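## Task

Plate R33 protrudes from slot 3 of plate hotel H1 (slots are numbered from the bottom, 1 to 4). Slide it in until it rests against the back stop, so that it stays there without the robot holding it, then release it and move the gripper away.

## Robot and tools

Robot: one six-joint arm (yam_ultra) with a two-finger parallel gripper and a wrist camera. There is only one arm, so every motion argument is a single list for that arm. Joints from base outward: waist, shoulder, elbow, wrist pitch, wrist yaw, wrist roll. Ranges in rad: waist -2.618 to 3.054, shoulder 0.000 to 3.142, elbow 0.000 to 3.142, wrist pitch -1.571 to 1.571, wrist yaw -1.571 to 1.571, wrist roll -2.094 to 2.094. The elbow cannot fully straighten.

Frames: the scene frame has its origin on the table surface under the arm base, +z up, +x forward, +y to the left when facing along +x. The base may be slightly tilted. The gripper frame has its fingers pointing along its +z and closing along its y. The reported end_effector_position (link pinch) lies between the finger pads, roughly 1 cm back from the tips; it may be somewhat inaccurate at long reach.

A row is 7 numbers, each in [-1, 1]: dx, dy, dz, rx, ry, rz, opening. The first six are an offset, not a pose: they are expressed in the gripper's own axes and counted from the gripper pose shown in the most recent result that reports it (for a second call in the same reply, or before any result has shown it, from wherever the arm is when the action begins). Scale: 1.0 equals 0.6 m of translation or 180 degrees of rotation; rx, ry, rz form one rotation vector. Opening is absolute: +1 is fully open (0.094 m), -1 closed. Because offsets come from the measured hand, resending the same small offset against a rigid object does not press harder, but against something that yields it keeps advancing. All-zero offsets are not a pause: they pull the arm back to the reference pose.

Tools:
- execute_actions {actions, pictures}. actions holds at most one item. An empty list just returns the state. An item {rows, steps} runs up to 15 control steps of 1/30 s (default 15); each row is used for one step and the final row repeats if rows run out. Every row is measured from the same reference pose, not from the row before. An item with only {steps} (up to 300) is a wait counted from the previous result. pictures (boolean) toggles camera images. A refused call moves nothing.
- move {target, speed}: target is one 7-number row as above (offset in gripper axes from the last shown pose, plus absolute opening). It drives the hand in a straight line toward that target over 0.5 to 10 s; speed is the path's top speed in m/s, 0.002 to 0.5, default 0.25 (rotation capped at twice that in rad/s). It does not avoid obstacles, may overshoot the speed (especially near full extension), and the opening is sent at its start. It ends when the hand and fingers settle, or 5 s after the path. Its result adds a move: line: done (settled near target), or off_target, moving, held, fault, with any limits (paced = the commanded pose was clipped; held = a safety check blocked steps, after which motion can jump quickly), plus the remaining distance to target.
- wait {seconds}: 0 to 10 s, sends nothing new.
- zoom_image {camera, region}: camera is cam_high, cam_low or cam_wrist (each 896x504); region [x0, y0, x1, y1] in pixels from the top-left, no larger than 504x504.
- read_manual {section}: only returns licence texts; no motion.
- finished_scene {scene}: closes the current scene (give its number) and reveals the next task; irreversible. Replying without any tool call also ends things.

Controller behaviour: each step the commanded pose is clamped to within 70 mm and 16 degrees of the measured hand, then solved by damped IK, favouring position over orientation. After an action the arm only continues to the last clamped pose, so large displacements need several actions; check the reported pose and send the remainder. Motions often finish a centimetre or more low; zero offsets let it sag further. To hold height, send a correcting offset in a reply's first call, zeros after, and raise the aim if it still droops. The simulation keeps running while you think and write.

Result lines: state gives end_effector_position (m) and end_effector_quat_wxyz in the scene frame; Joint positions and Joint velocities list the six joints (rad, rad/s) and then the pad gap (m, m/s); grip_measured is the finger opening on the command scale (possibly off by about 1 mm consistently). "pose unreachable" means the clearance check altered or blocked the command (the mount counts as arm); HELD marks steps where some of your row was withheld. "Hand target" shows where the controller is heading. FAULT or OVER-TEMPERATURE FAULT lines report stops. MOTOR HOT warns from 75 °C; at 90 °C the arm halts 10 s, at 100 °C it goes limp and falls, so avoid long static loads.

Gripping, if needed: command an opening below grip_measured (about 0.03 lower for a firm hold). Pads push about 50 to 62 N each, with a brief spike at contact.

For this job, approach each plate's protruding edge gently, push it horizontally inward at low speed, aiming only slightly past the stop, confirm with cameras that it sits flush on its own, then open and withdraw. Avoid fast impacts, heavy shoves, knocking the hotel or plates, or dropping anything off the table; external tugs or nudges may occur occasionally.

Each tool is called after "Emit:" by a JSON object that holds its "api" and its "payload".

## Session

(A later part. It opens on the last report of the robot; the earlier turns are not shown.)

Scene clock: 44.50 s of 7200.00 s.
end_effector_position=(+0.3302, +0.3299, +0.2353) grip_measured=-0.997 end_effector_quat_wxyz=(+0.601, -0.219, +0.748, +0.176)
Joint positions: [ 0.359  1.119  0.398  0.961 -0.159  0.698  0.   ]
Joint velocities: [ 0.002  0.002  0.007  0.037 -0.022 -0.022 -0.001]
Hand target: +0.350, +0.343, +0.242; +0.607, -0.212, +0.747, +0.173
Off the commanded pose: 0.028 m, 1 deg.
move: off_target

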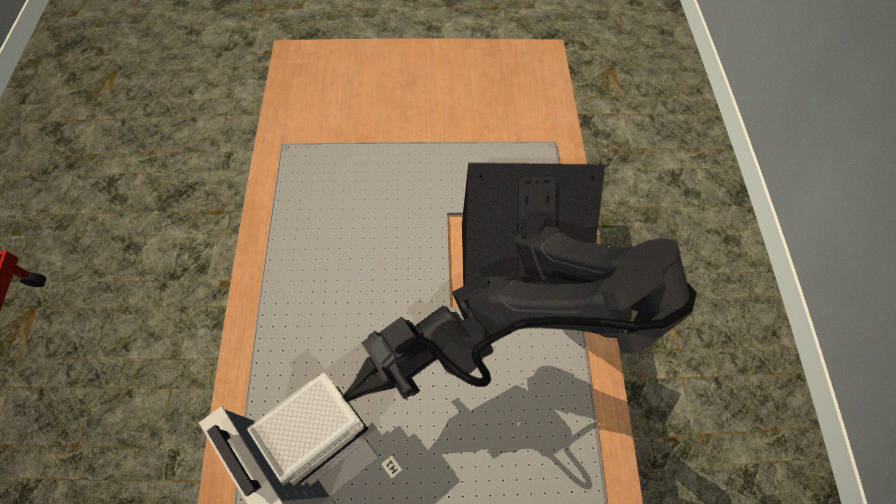

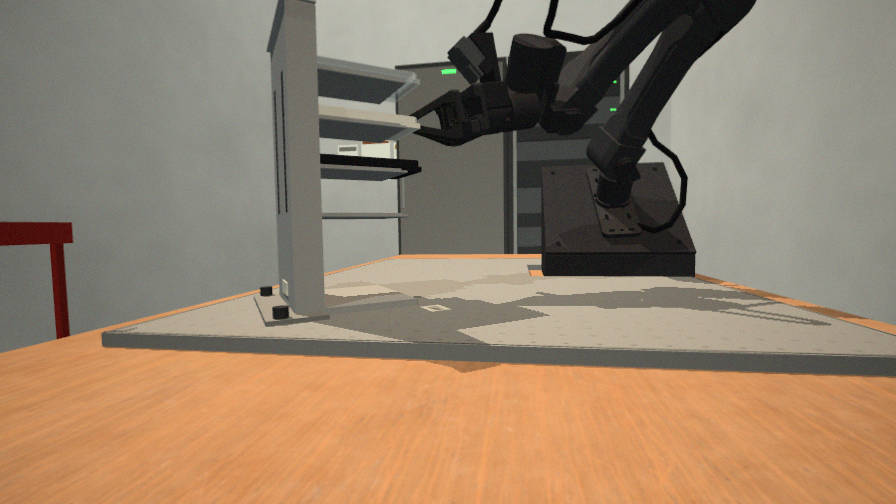

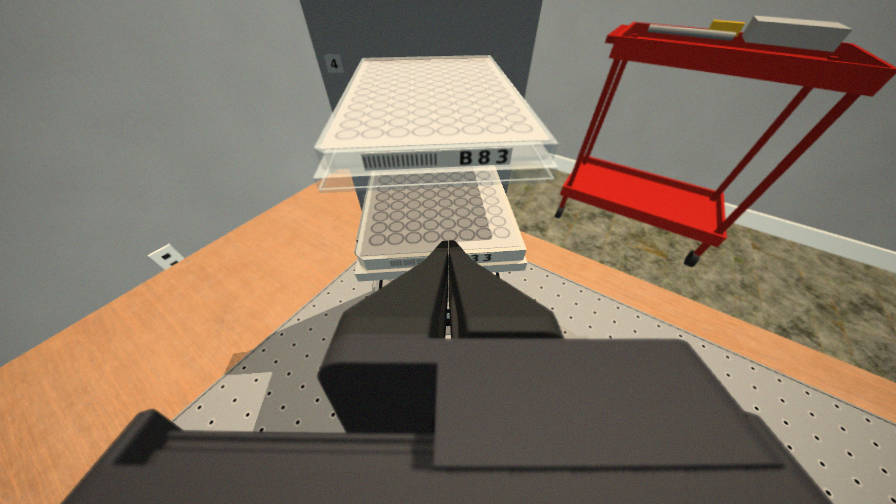

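Seated, flush with the other plates. Retract.

Emit:
{"api": "move", "payload": {"target": [-0.03,0,-0.15,0,0,0,-1]}}

Emit:
{"api": "finished_scene", "payload": {"scene": 1}}

Scene clock: 46.40 s of 7200.00 s.
end_effector_position=(+0.2615, +0.2831, +0.2639) grip_measured=-0.997 end_effector_quat_wxyz=(+0.592, -0.219, +0.755, +0.180)
Joint positions: [ 0.14   0.566  0.193  0.617 -0.39   0.76   0.   ]
Joint velocities: [-0.002  0.007 -0.012  0.007  0.007 -0.037 -0.001]
Hand target: +0.261, +0.283, +0.271; +0.601, -0.216, +0.748, +0.178
Off the commanded pose: 0.009 m, 1 deg.
move: done

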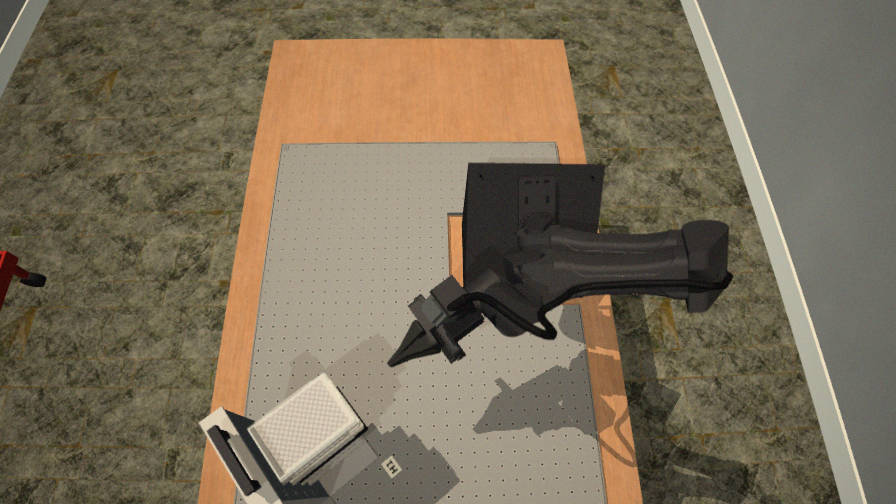

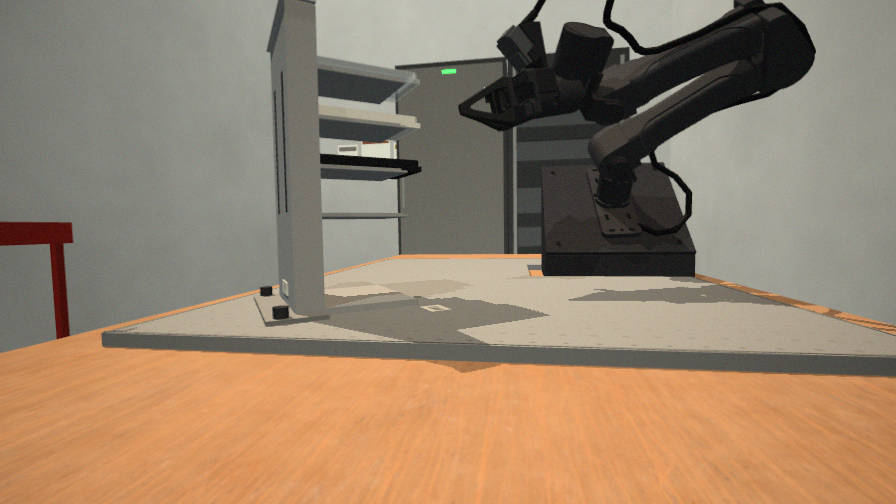

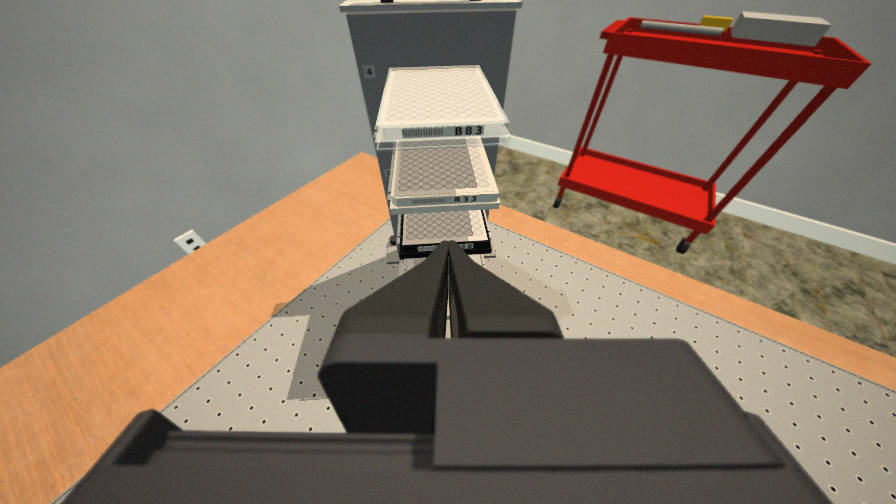

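The scene is finished: the task was done.


## Next scene

Plate M60 protrudes from slot 4 of plate hotel H1 (the top slot). Slide it in until it rests against the back stop, so that it stays there without the robot holding it, then release it and move the gripper away.

Emit:
{"api": "execute_actions", "payload": {"actions": []}}

Scene clock: 0.00 s of 7200.00 s.
end_effector_position=(+0.0832, +0.4115, +0.1432) grip_measured=+1.000 end_effector_quat_wxyz=(-0.040, +0.172, +0.851, +0.494)
Joint positions: [ 1.049  0.766  0.214  0.828 -0.362  2.027  0.094]
Joint velocities: [-0.002 -0.007 -0.002 -0.037  0.007 -0.007  0.   ]
Hand target: +0.085, +0.413, +0.146; -0.034, +0.169, +0.850, +0.497

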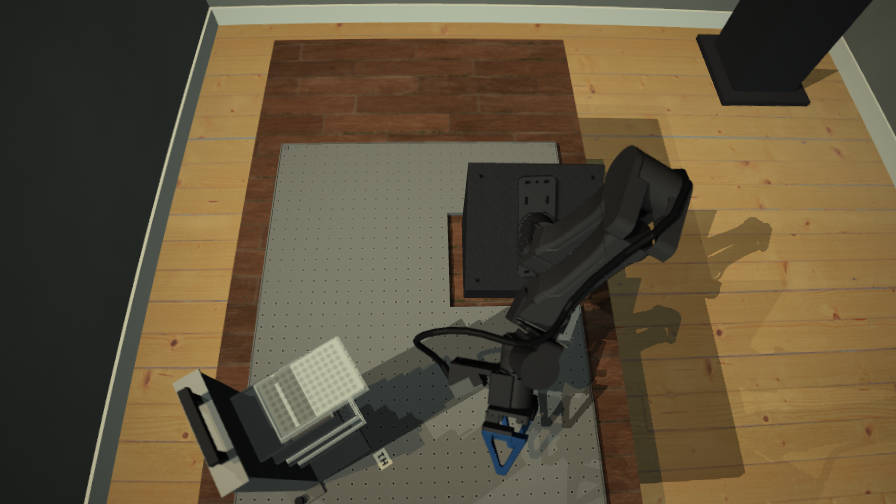

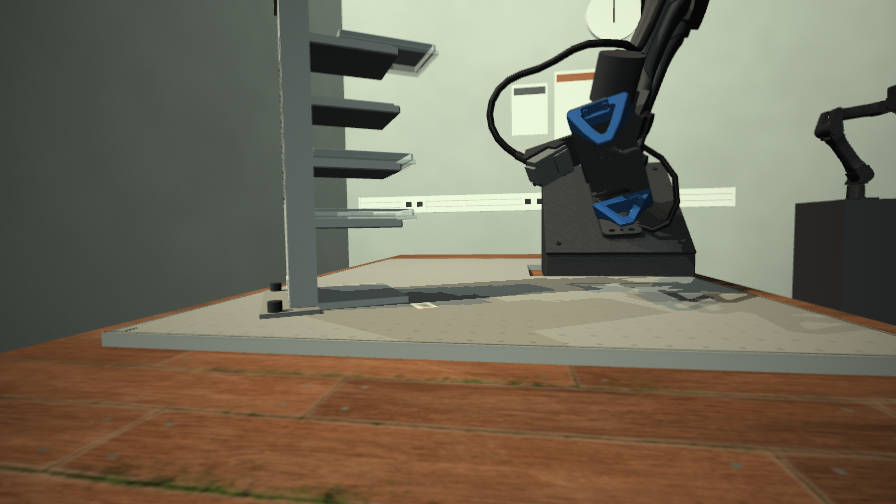

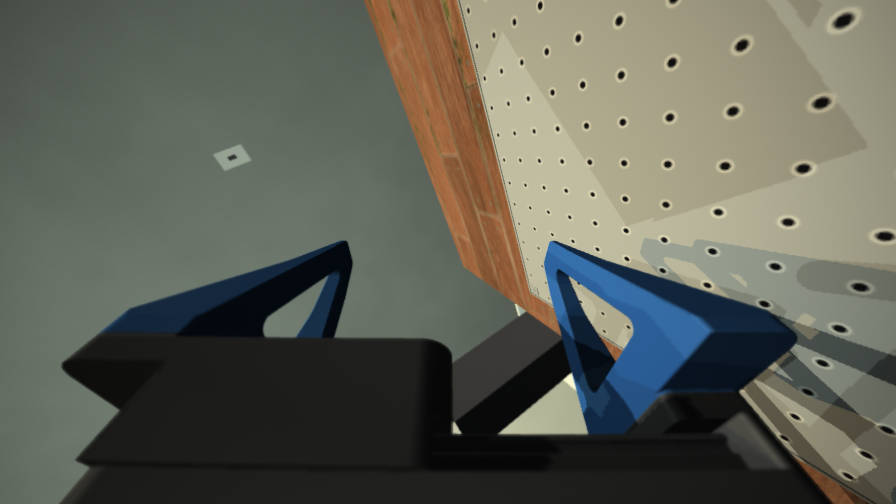

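Emit:
{"api": "move", "payload": {"target": [-0.18,0.147,-0.393,0.039,-0.343,-0.463,-1]}}

Scene clock: 7.77 s of 7200.00 s.
end_effector_position=(+0.1962, +0.2178, +0.3116) grip_measured=-0.997 end_effector_quat_wxyz=(+0.629, -0.169, +0.737, +0.180)
Joint positions: [-0.855  0.03  -0.005  0.767 -1.186  1.443  0.   ]
Joint velocities: [-0.007 -0.012  0.007  0.037 -0.051 -0.007  0.   ]
Hand target: +0.194, +0.220, +0.314; +0.638, -0.177, +0.728, +0.181
Off the commanded pose: 0.008 m, 10 deg.
joint sent to its limit — the command would take joint 2 (shoulder) past its lower limit and joint 3 (elbow) past its lower limit, so those joints were sent only as far as their limits.
move: off_target; limits=paced

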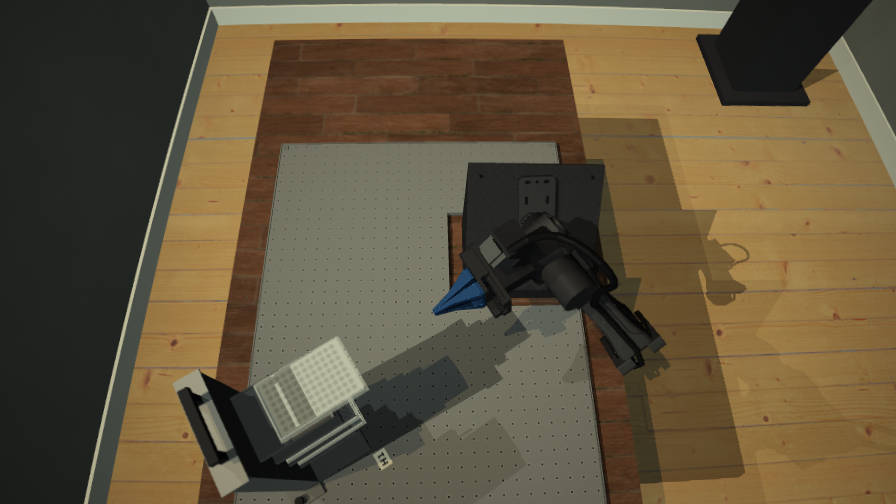

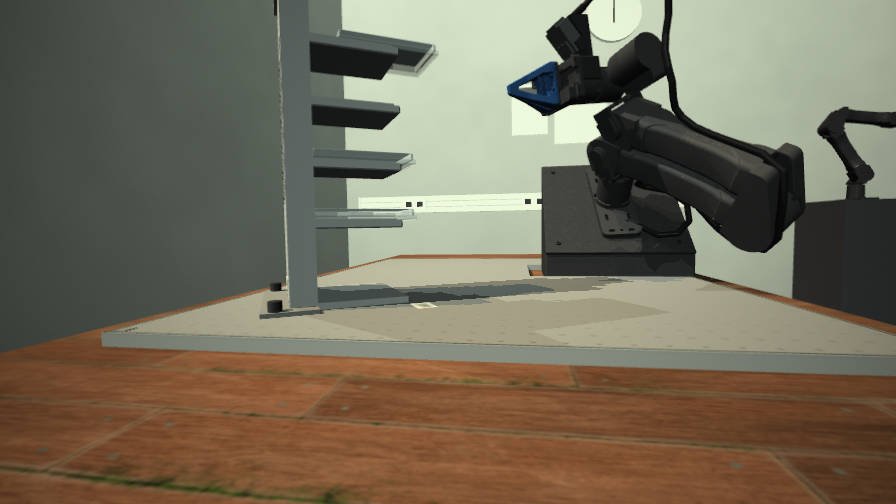

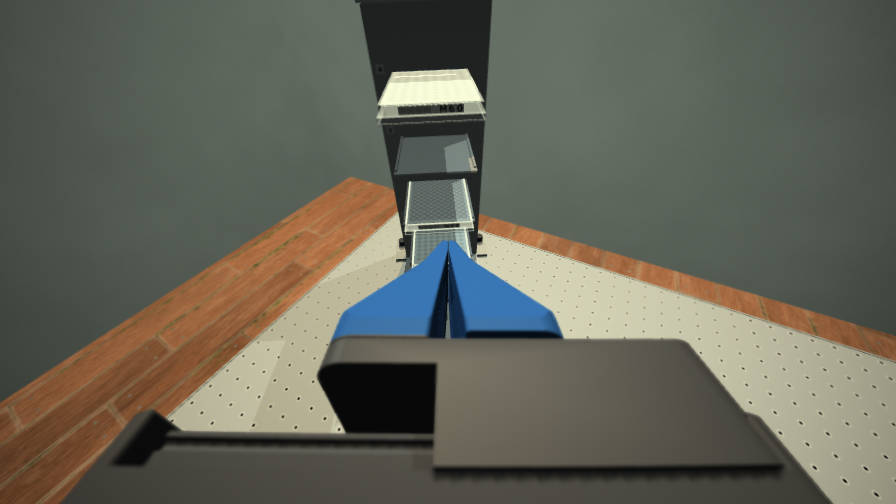

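Emit:
{"api": "move", "payload": {"target": [-0.08,0.015,0.13,0,-0.03,0,-1], "speed": 0.15}}

Scene clock: 10.10 s of 7200.00 s.
end_effector_position=(+0.2645, +0.2600, +0.3361) grip_measured=-0.997 end_effector_quat_wxyz=(+0.653, -0.162, +0.717, +0.183)
Joint positions: [-0.233  0.501  0.245  0.61  -0.578  0.96   0.   ]
Joint velocities: [-0.022  0.002 -0.017  0.007 -0.007 -0.007 -0.   ]
Hand target: +0.266, +0.264, +0.343; +0.660, -0.162, +0.711, +0.180
Off the commanded pose: 0.013 m, 2 deg.
move: off_target

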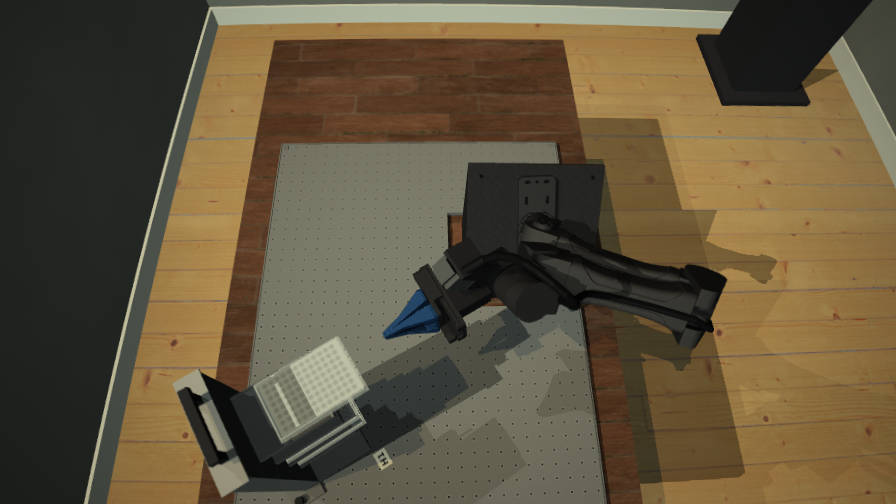

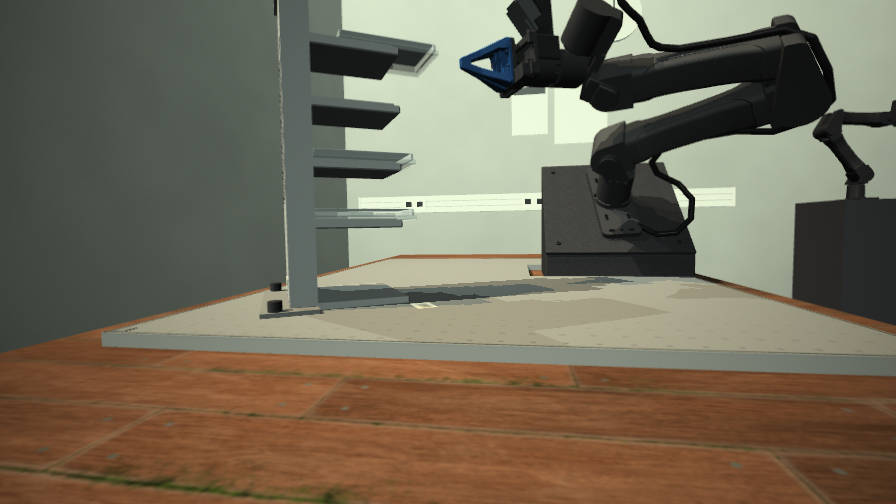

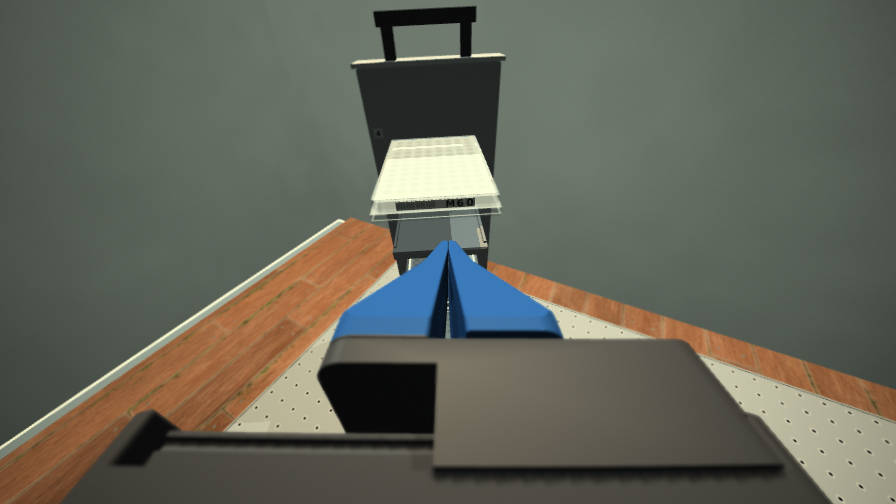

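Emit:
{"api": "move", "payload": {"target": [-0.02,0.014,0.08,0,0,0,-1], "speed": 0.08}}

Scene clock: 11.80 s of 7200.00 s.
end_effector_position=(+0.3010, +0.2836, +0.3338) grip_measured=-0.997 end_effector_quat_wxyz=(+0.640, -0.156, +0.730, +0.181)
Joint positions: [-0.079  0.729  0.377  0.648 -0.452  0.903  0.   ]
Joint velocities: [ 0.007 -0.022 -0.007  0.037 -0.037 -0.11   0.001]
Hand target: +0.302, +0.291, +0.344; +0.652, -0.163, +0.718, +0.181
Off the commanded pose: 0.013 m, 2 deg.
move: off_target

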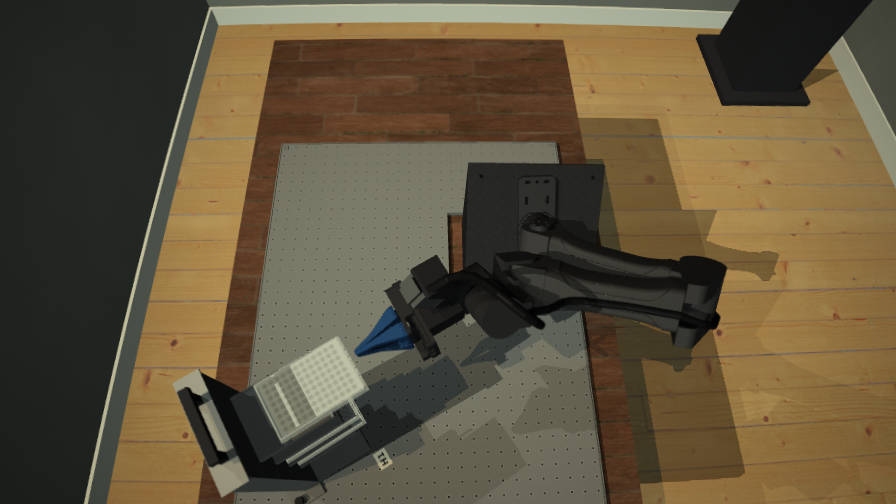

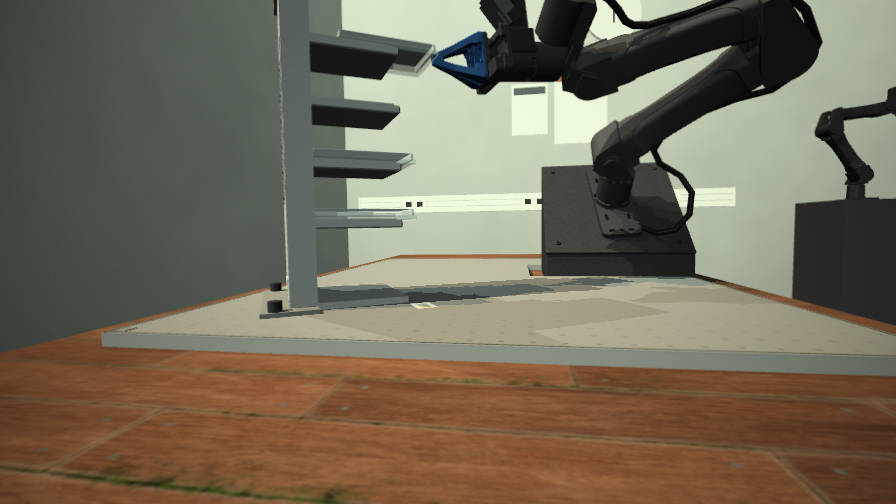

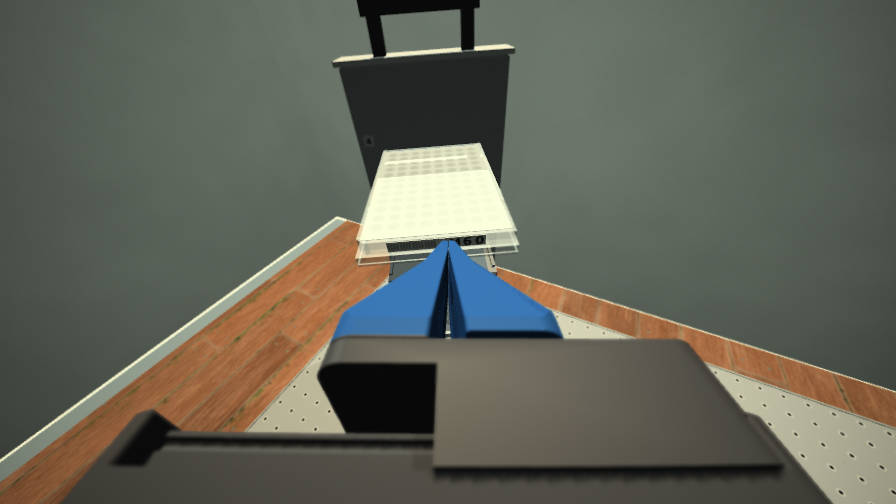

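Emit:
{"api": "move", "payload": {"target": [-0.028,0.015,0.075,0,0,0,-1], "speed": 0.03}}

Scene clock: 14.13 s of 7200.00 s.
end_effector_position=(+0.3348, +0.3078, +0.3374) grip_measured=-0.997 end_effector_quat_wxyz=(+0.630, -0.154, +0.739, +0.183)
Joint positions: [-0.008  0.909  0.528  0.649 -0.402  0.885  0.   ]
Joint velocities: [-0.012 -0.037  0.017  0.051  0.037 -0.037 -0.   ]
Hand target: +0.338, +0.313, +0.346; +0.640, -0.157, +0.730, +0.181
Off the commanded pose: 0.010 m, 2 deg.
move: done

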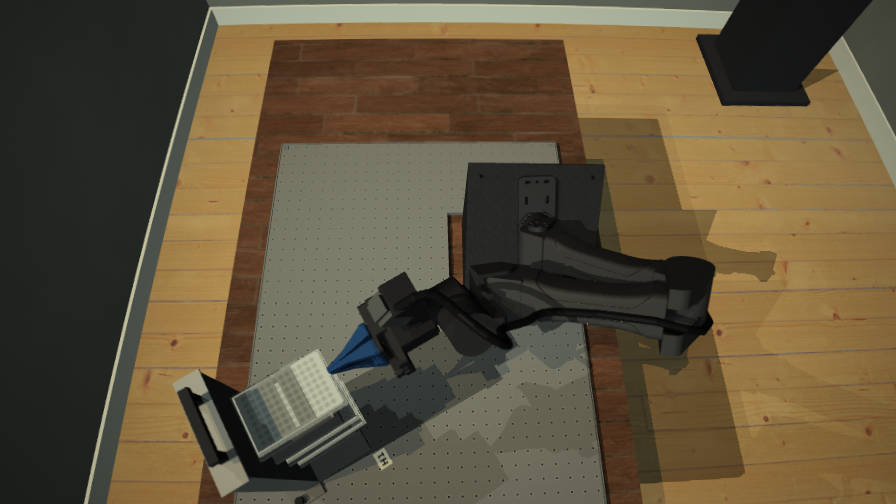

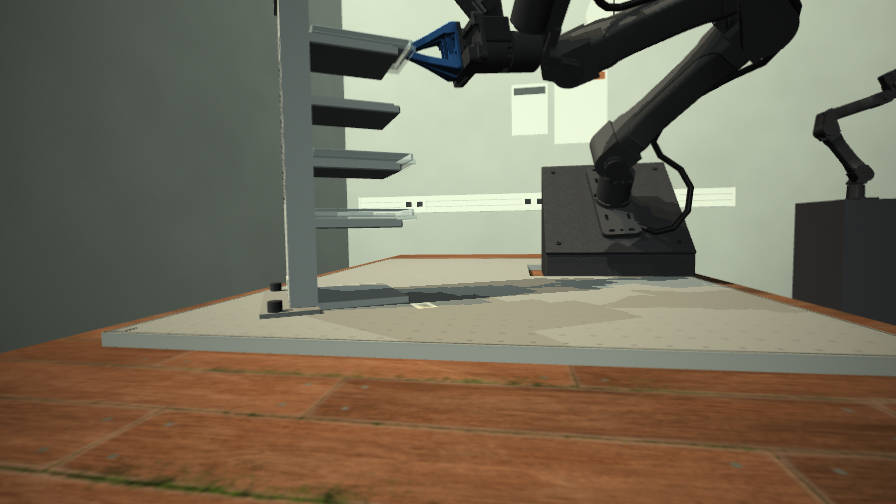

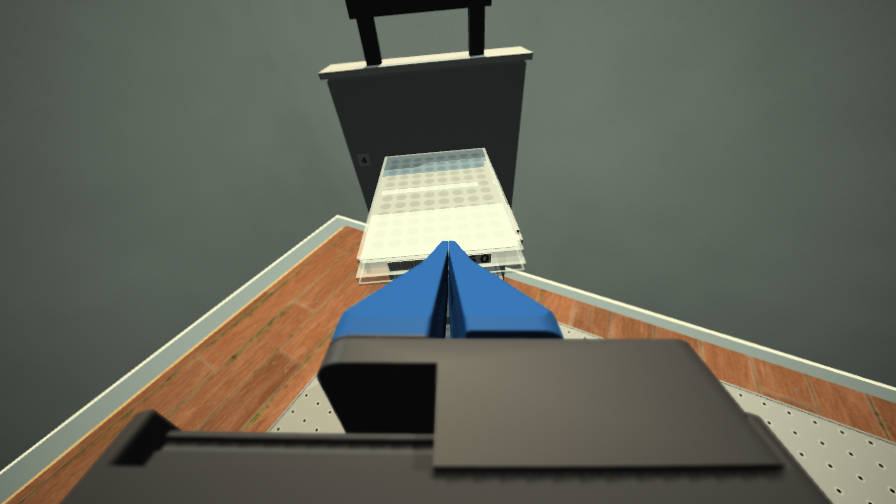

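Moving; continue.

Emit:
{"api": "move", "payload": {"target": [-0.02,0.008,0.05,0,0,0,-1], "speed": 0.03}}

Scene clock: 15.73 s of 7200.00 s.
end_effector_position=(+0.3403, +0.3083, +0.3323) grip_measured=-0.997 end_effector_quat_wxyz=(+0.617, -0.147, +0.752, +0.179)
Joint positions: [-0.003  0.93   0.557  0.606 -0.414  0.883  0.   ]
Joint velocities: [ 0.022 -0.007 -0.002 -0.007  0.037  0.081  0.   ]
Hand target: +0.357, +0.324, +0.345; +0.630, -0.154, +0.739, +0.183
Off the commanded pose: 0.030 m, 2 deg.
move: off_target

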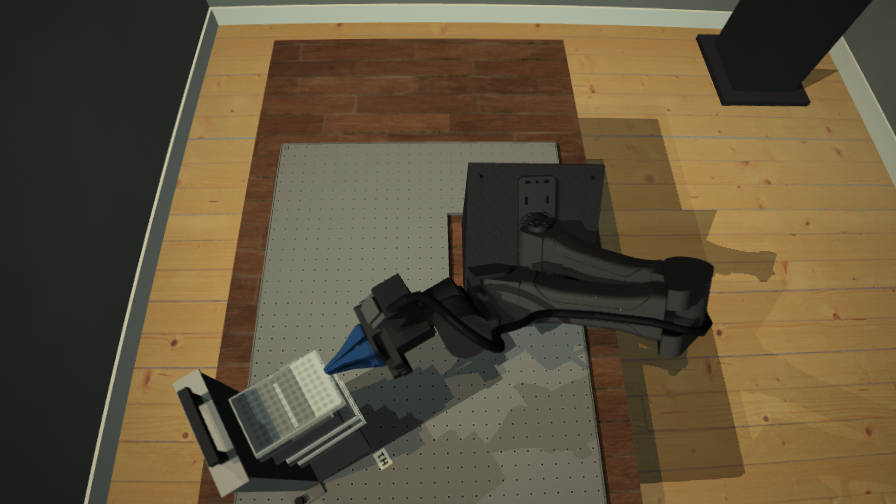

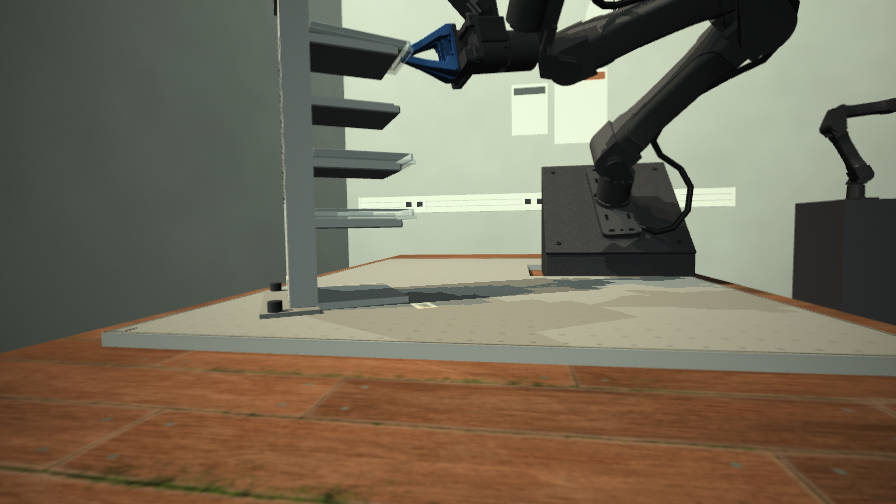

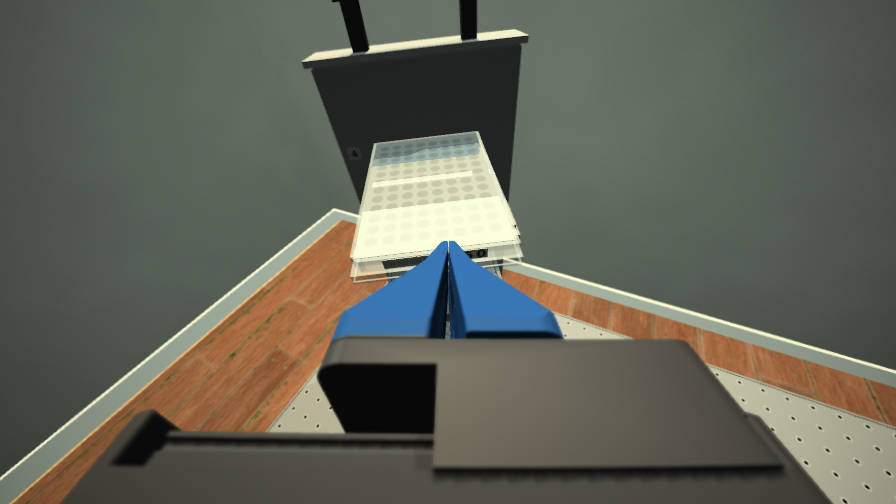

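Stopped against the back. Retract and check.

Emit:
{"api": "move", "payload": {"target": [-0.03,0,-0.15,0,0,0,-1]}}

Scene clock: 18.83 s of 7200.00 s.
end_effector_position=(+0.2649, +0.2747, +0.3685) grip_measured=-0.997 end_effector_quat_wxyz=(+0.615, -0.157, +0.749, +0.188)
Joint positions: [-0.438  0.576  0.43   0.499 -0.849  1.049  0.   ]
Joint velocities: [ 0.002  0.007 -0.012 -0.051 -0.037 -0.022 -0.   ]
Hand target: +0.266, +0.266, +0.367; +0.619, -0.144, +0.750, +0.185
Off the commanded pose: 0.008 m, 2 deg.
move: done

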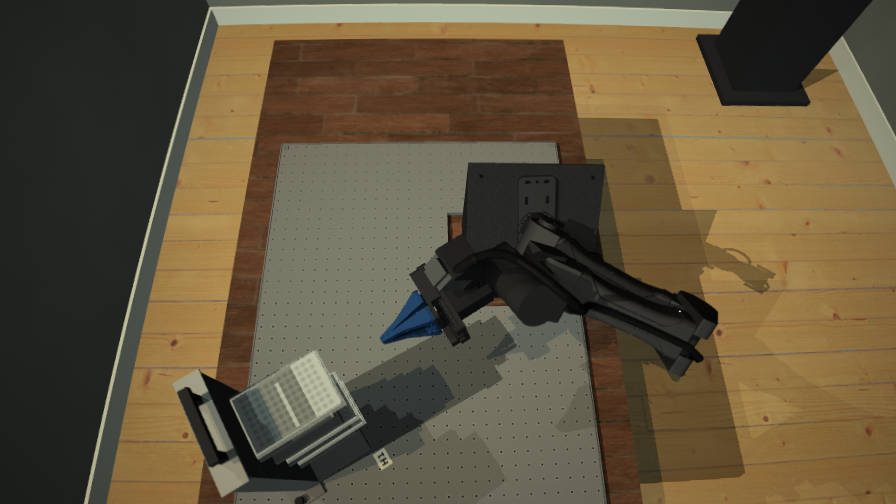

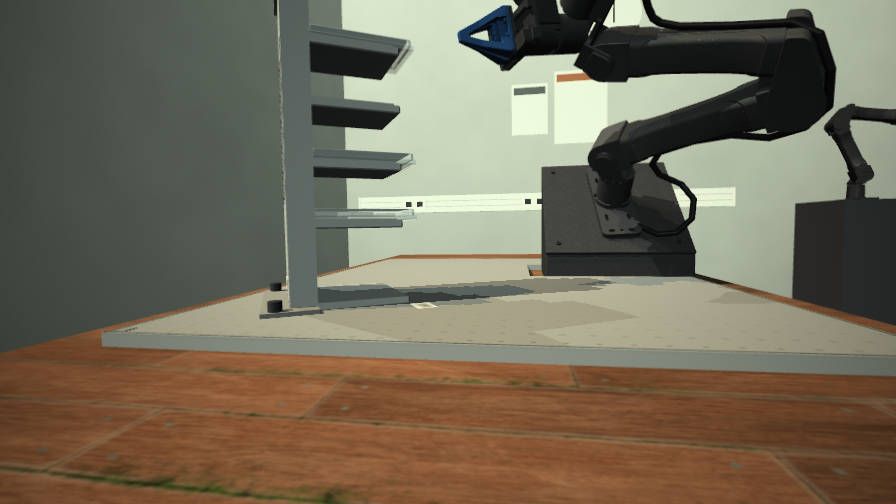

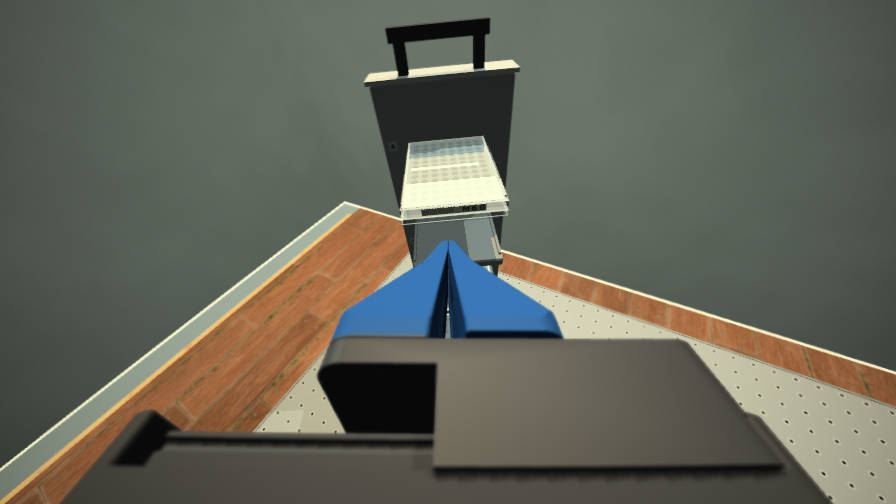

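Emit:
{"api": "finished_scene", "payload": {"scene": 2}}

The scene is finished: the task was done.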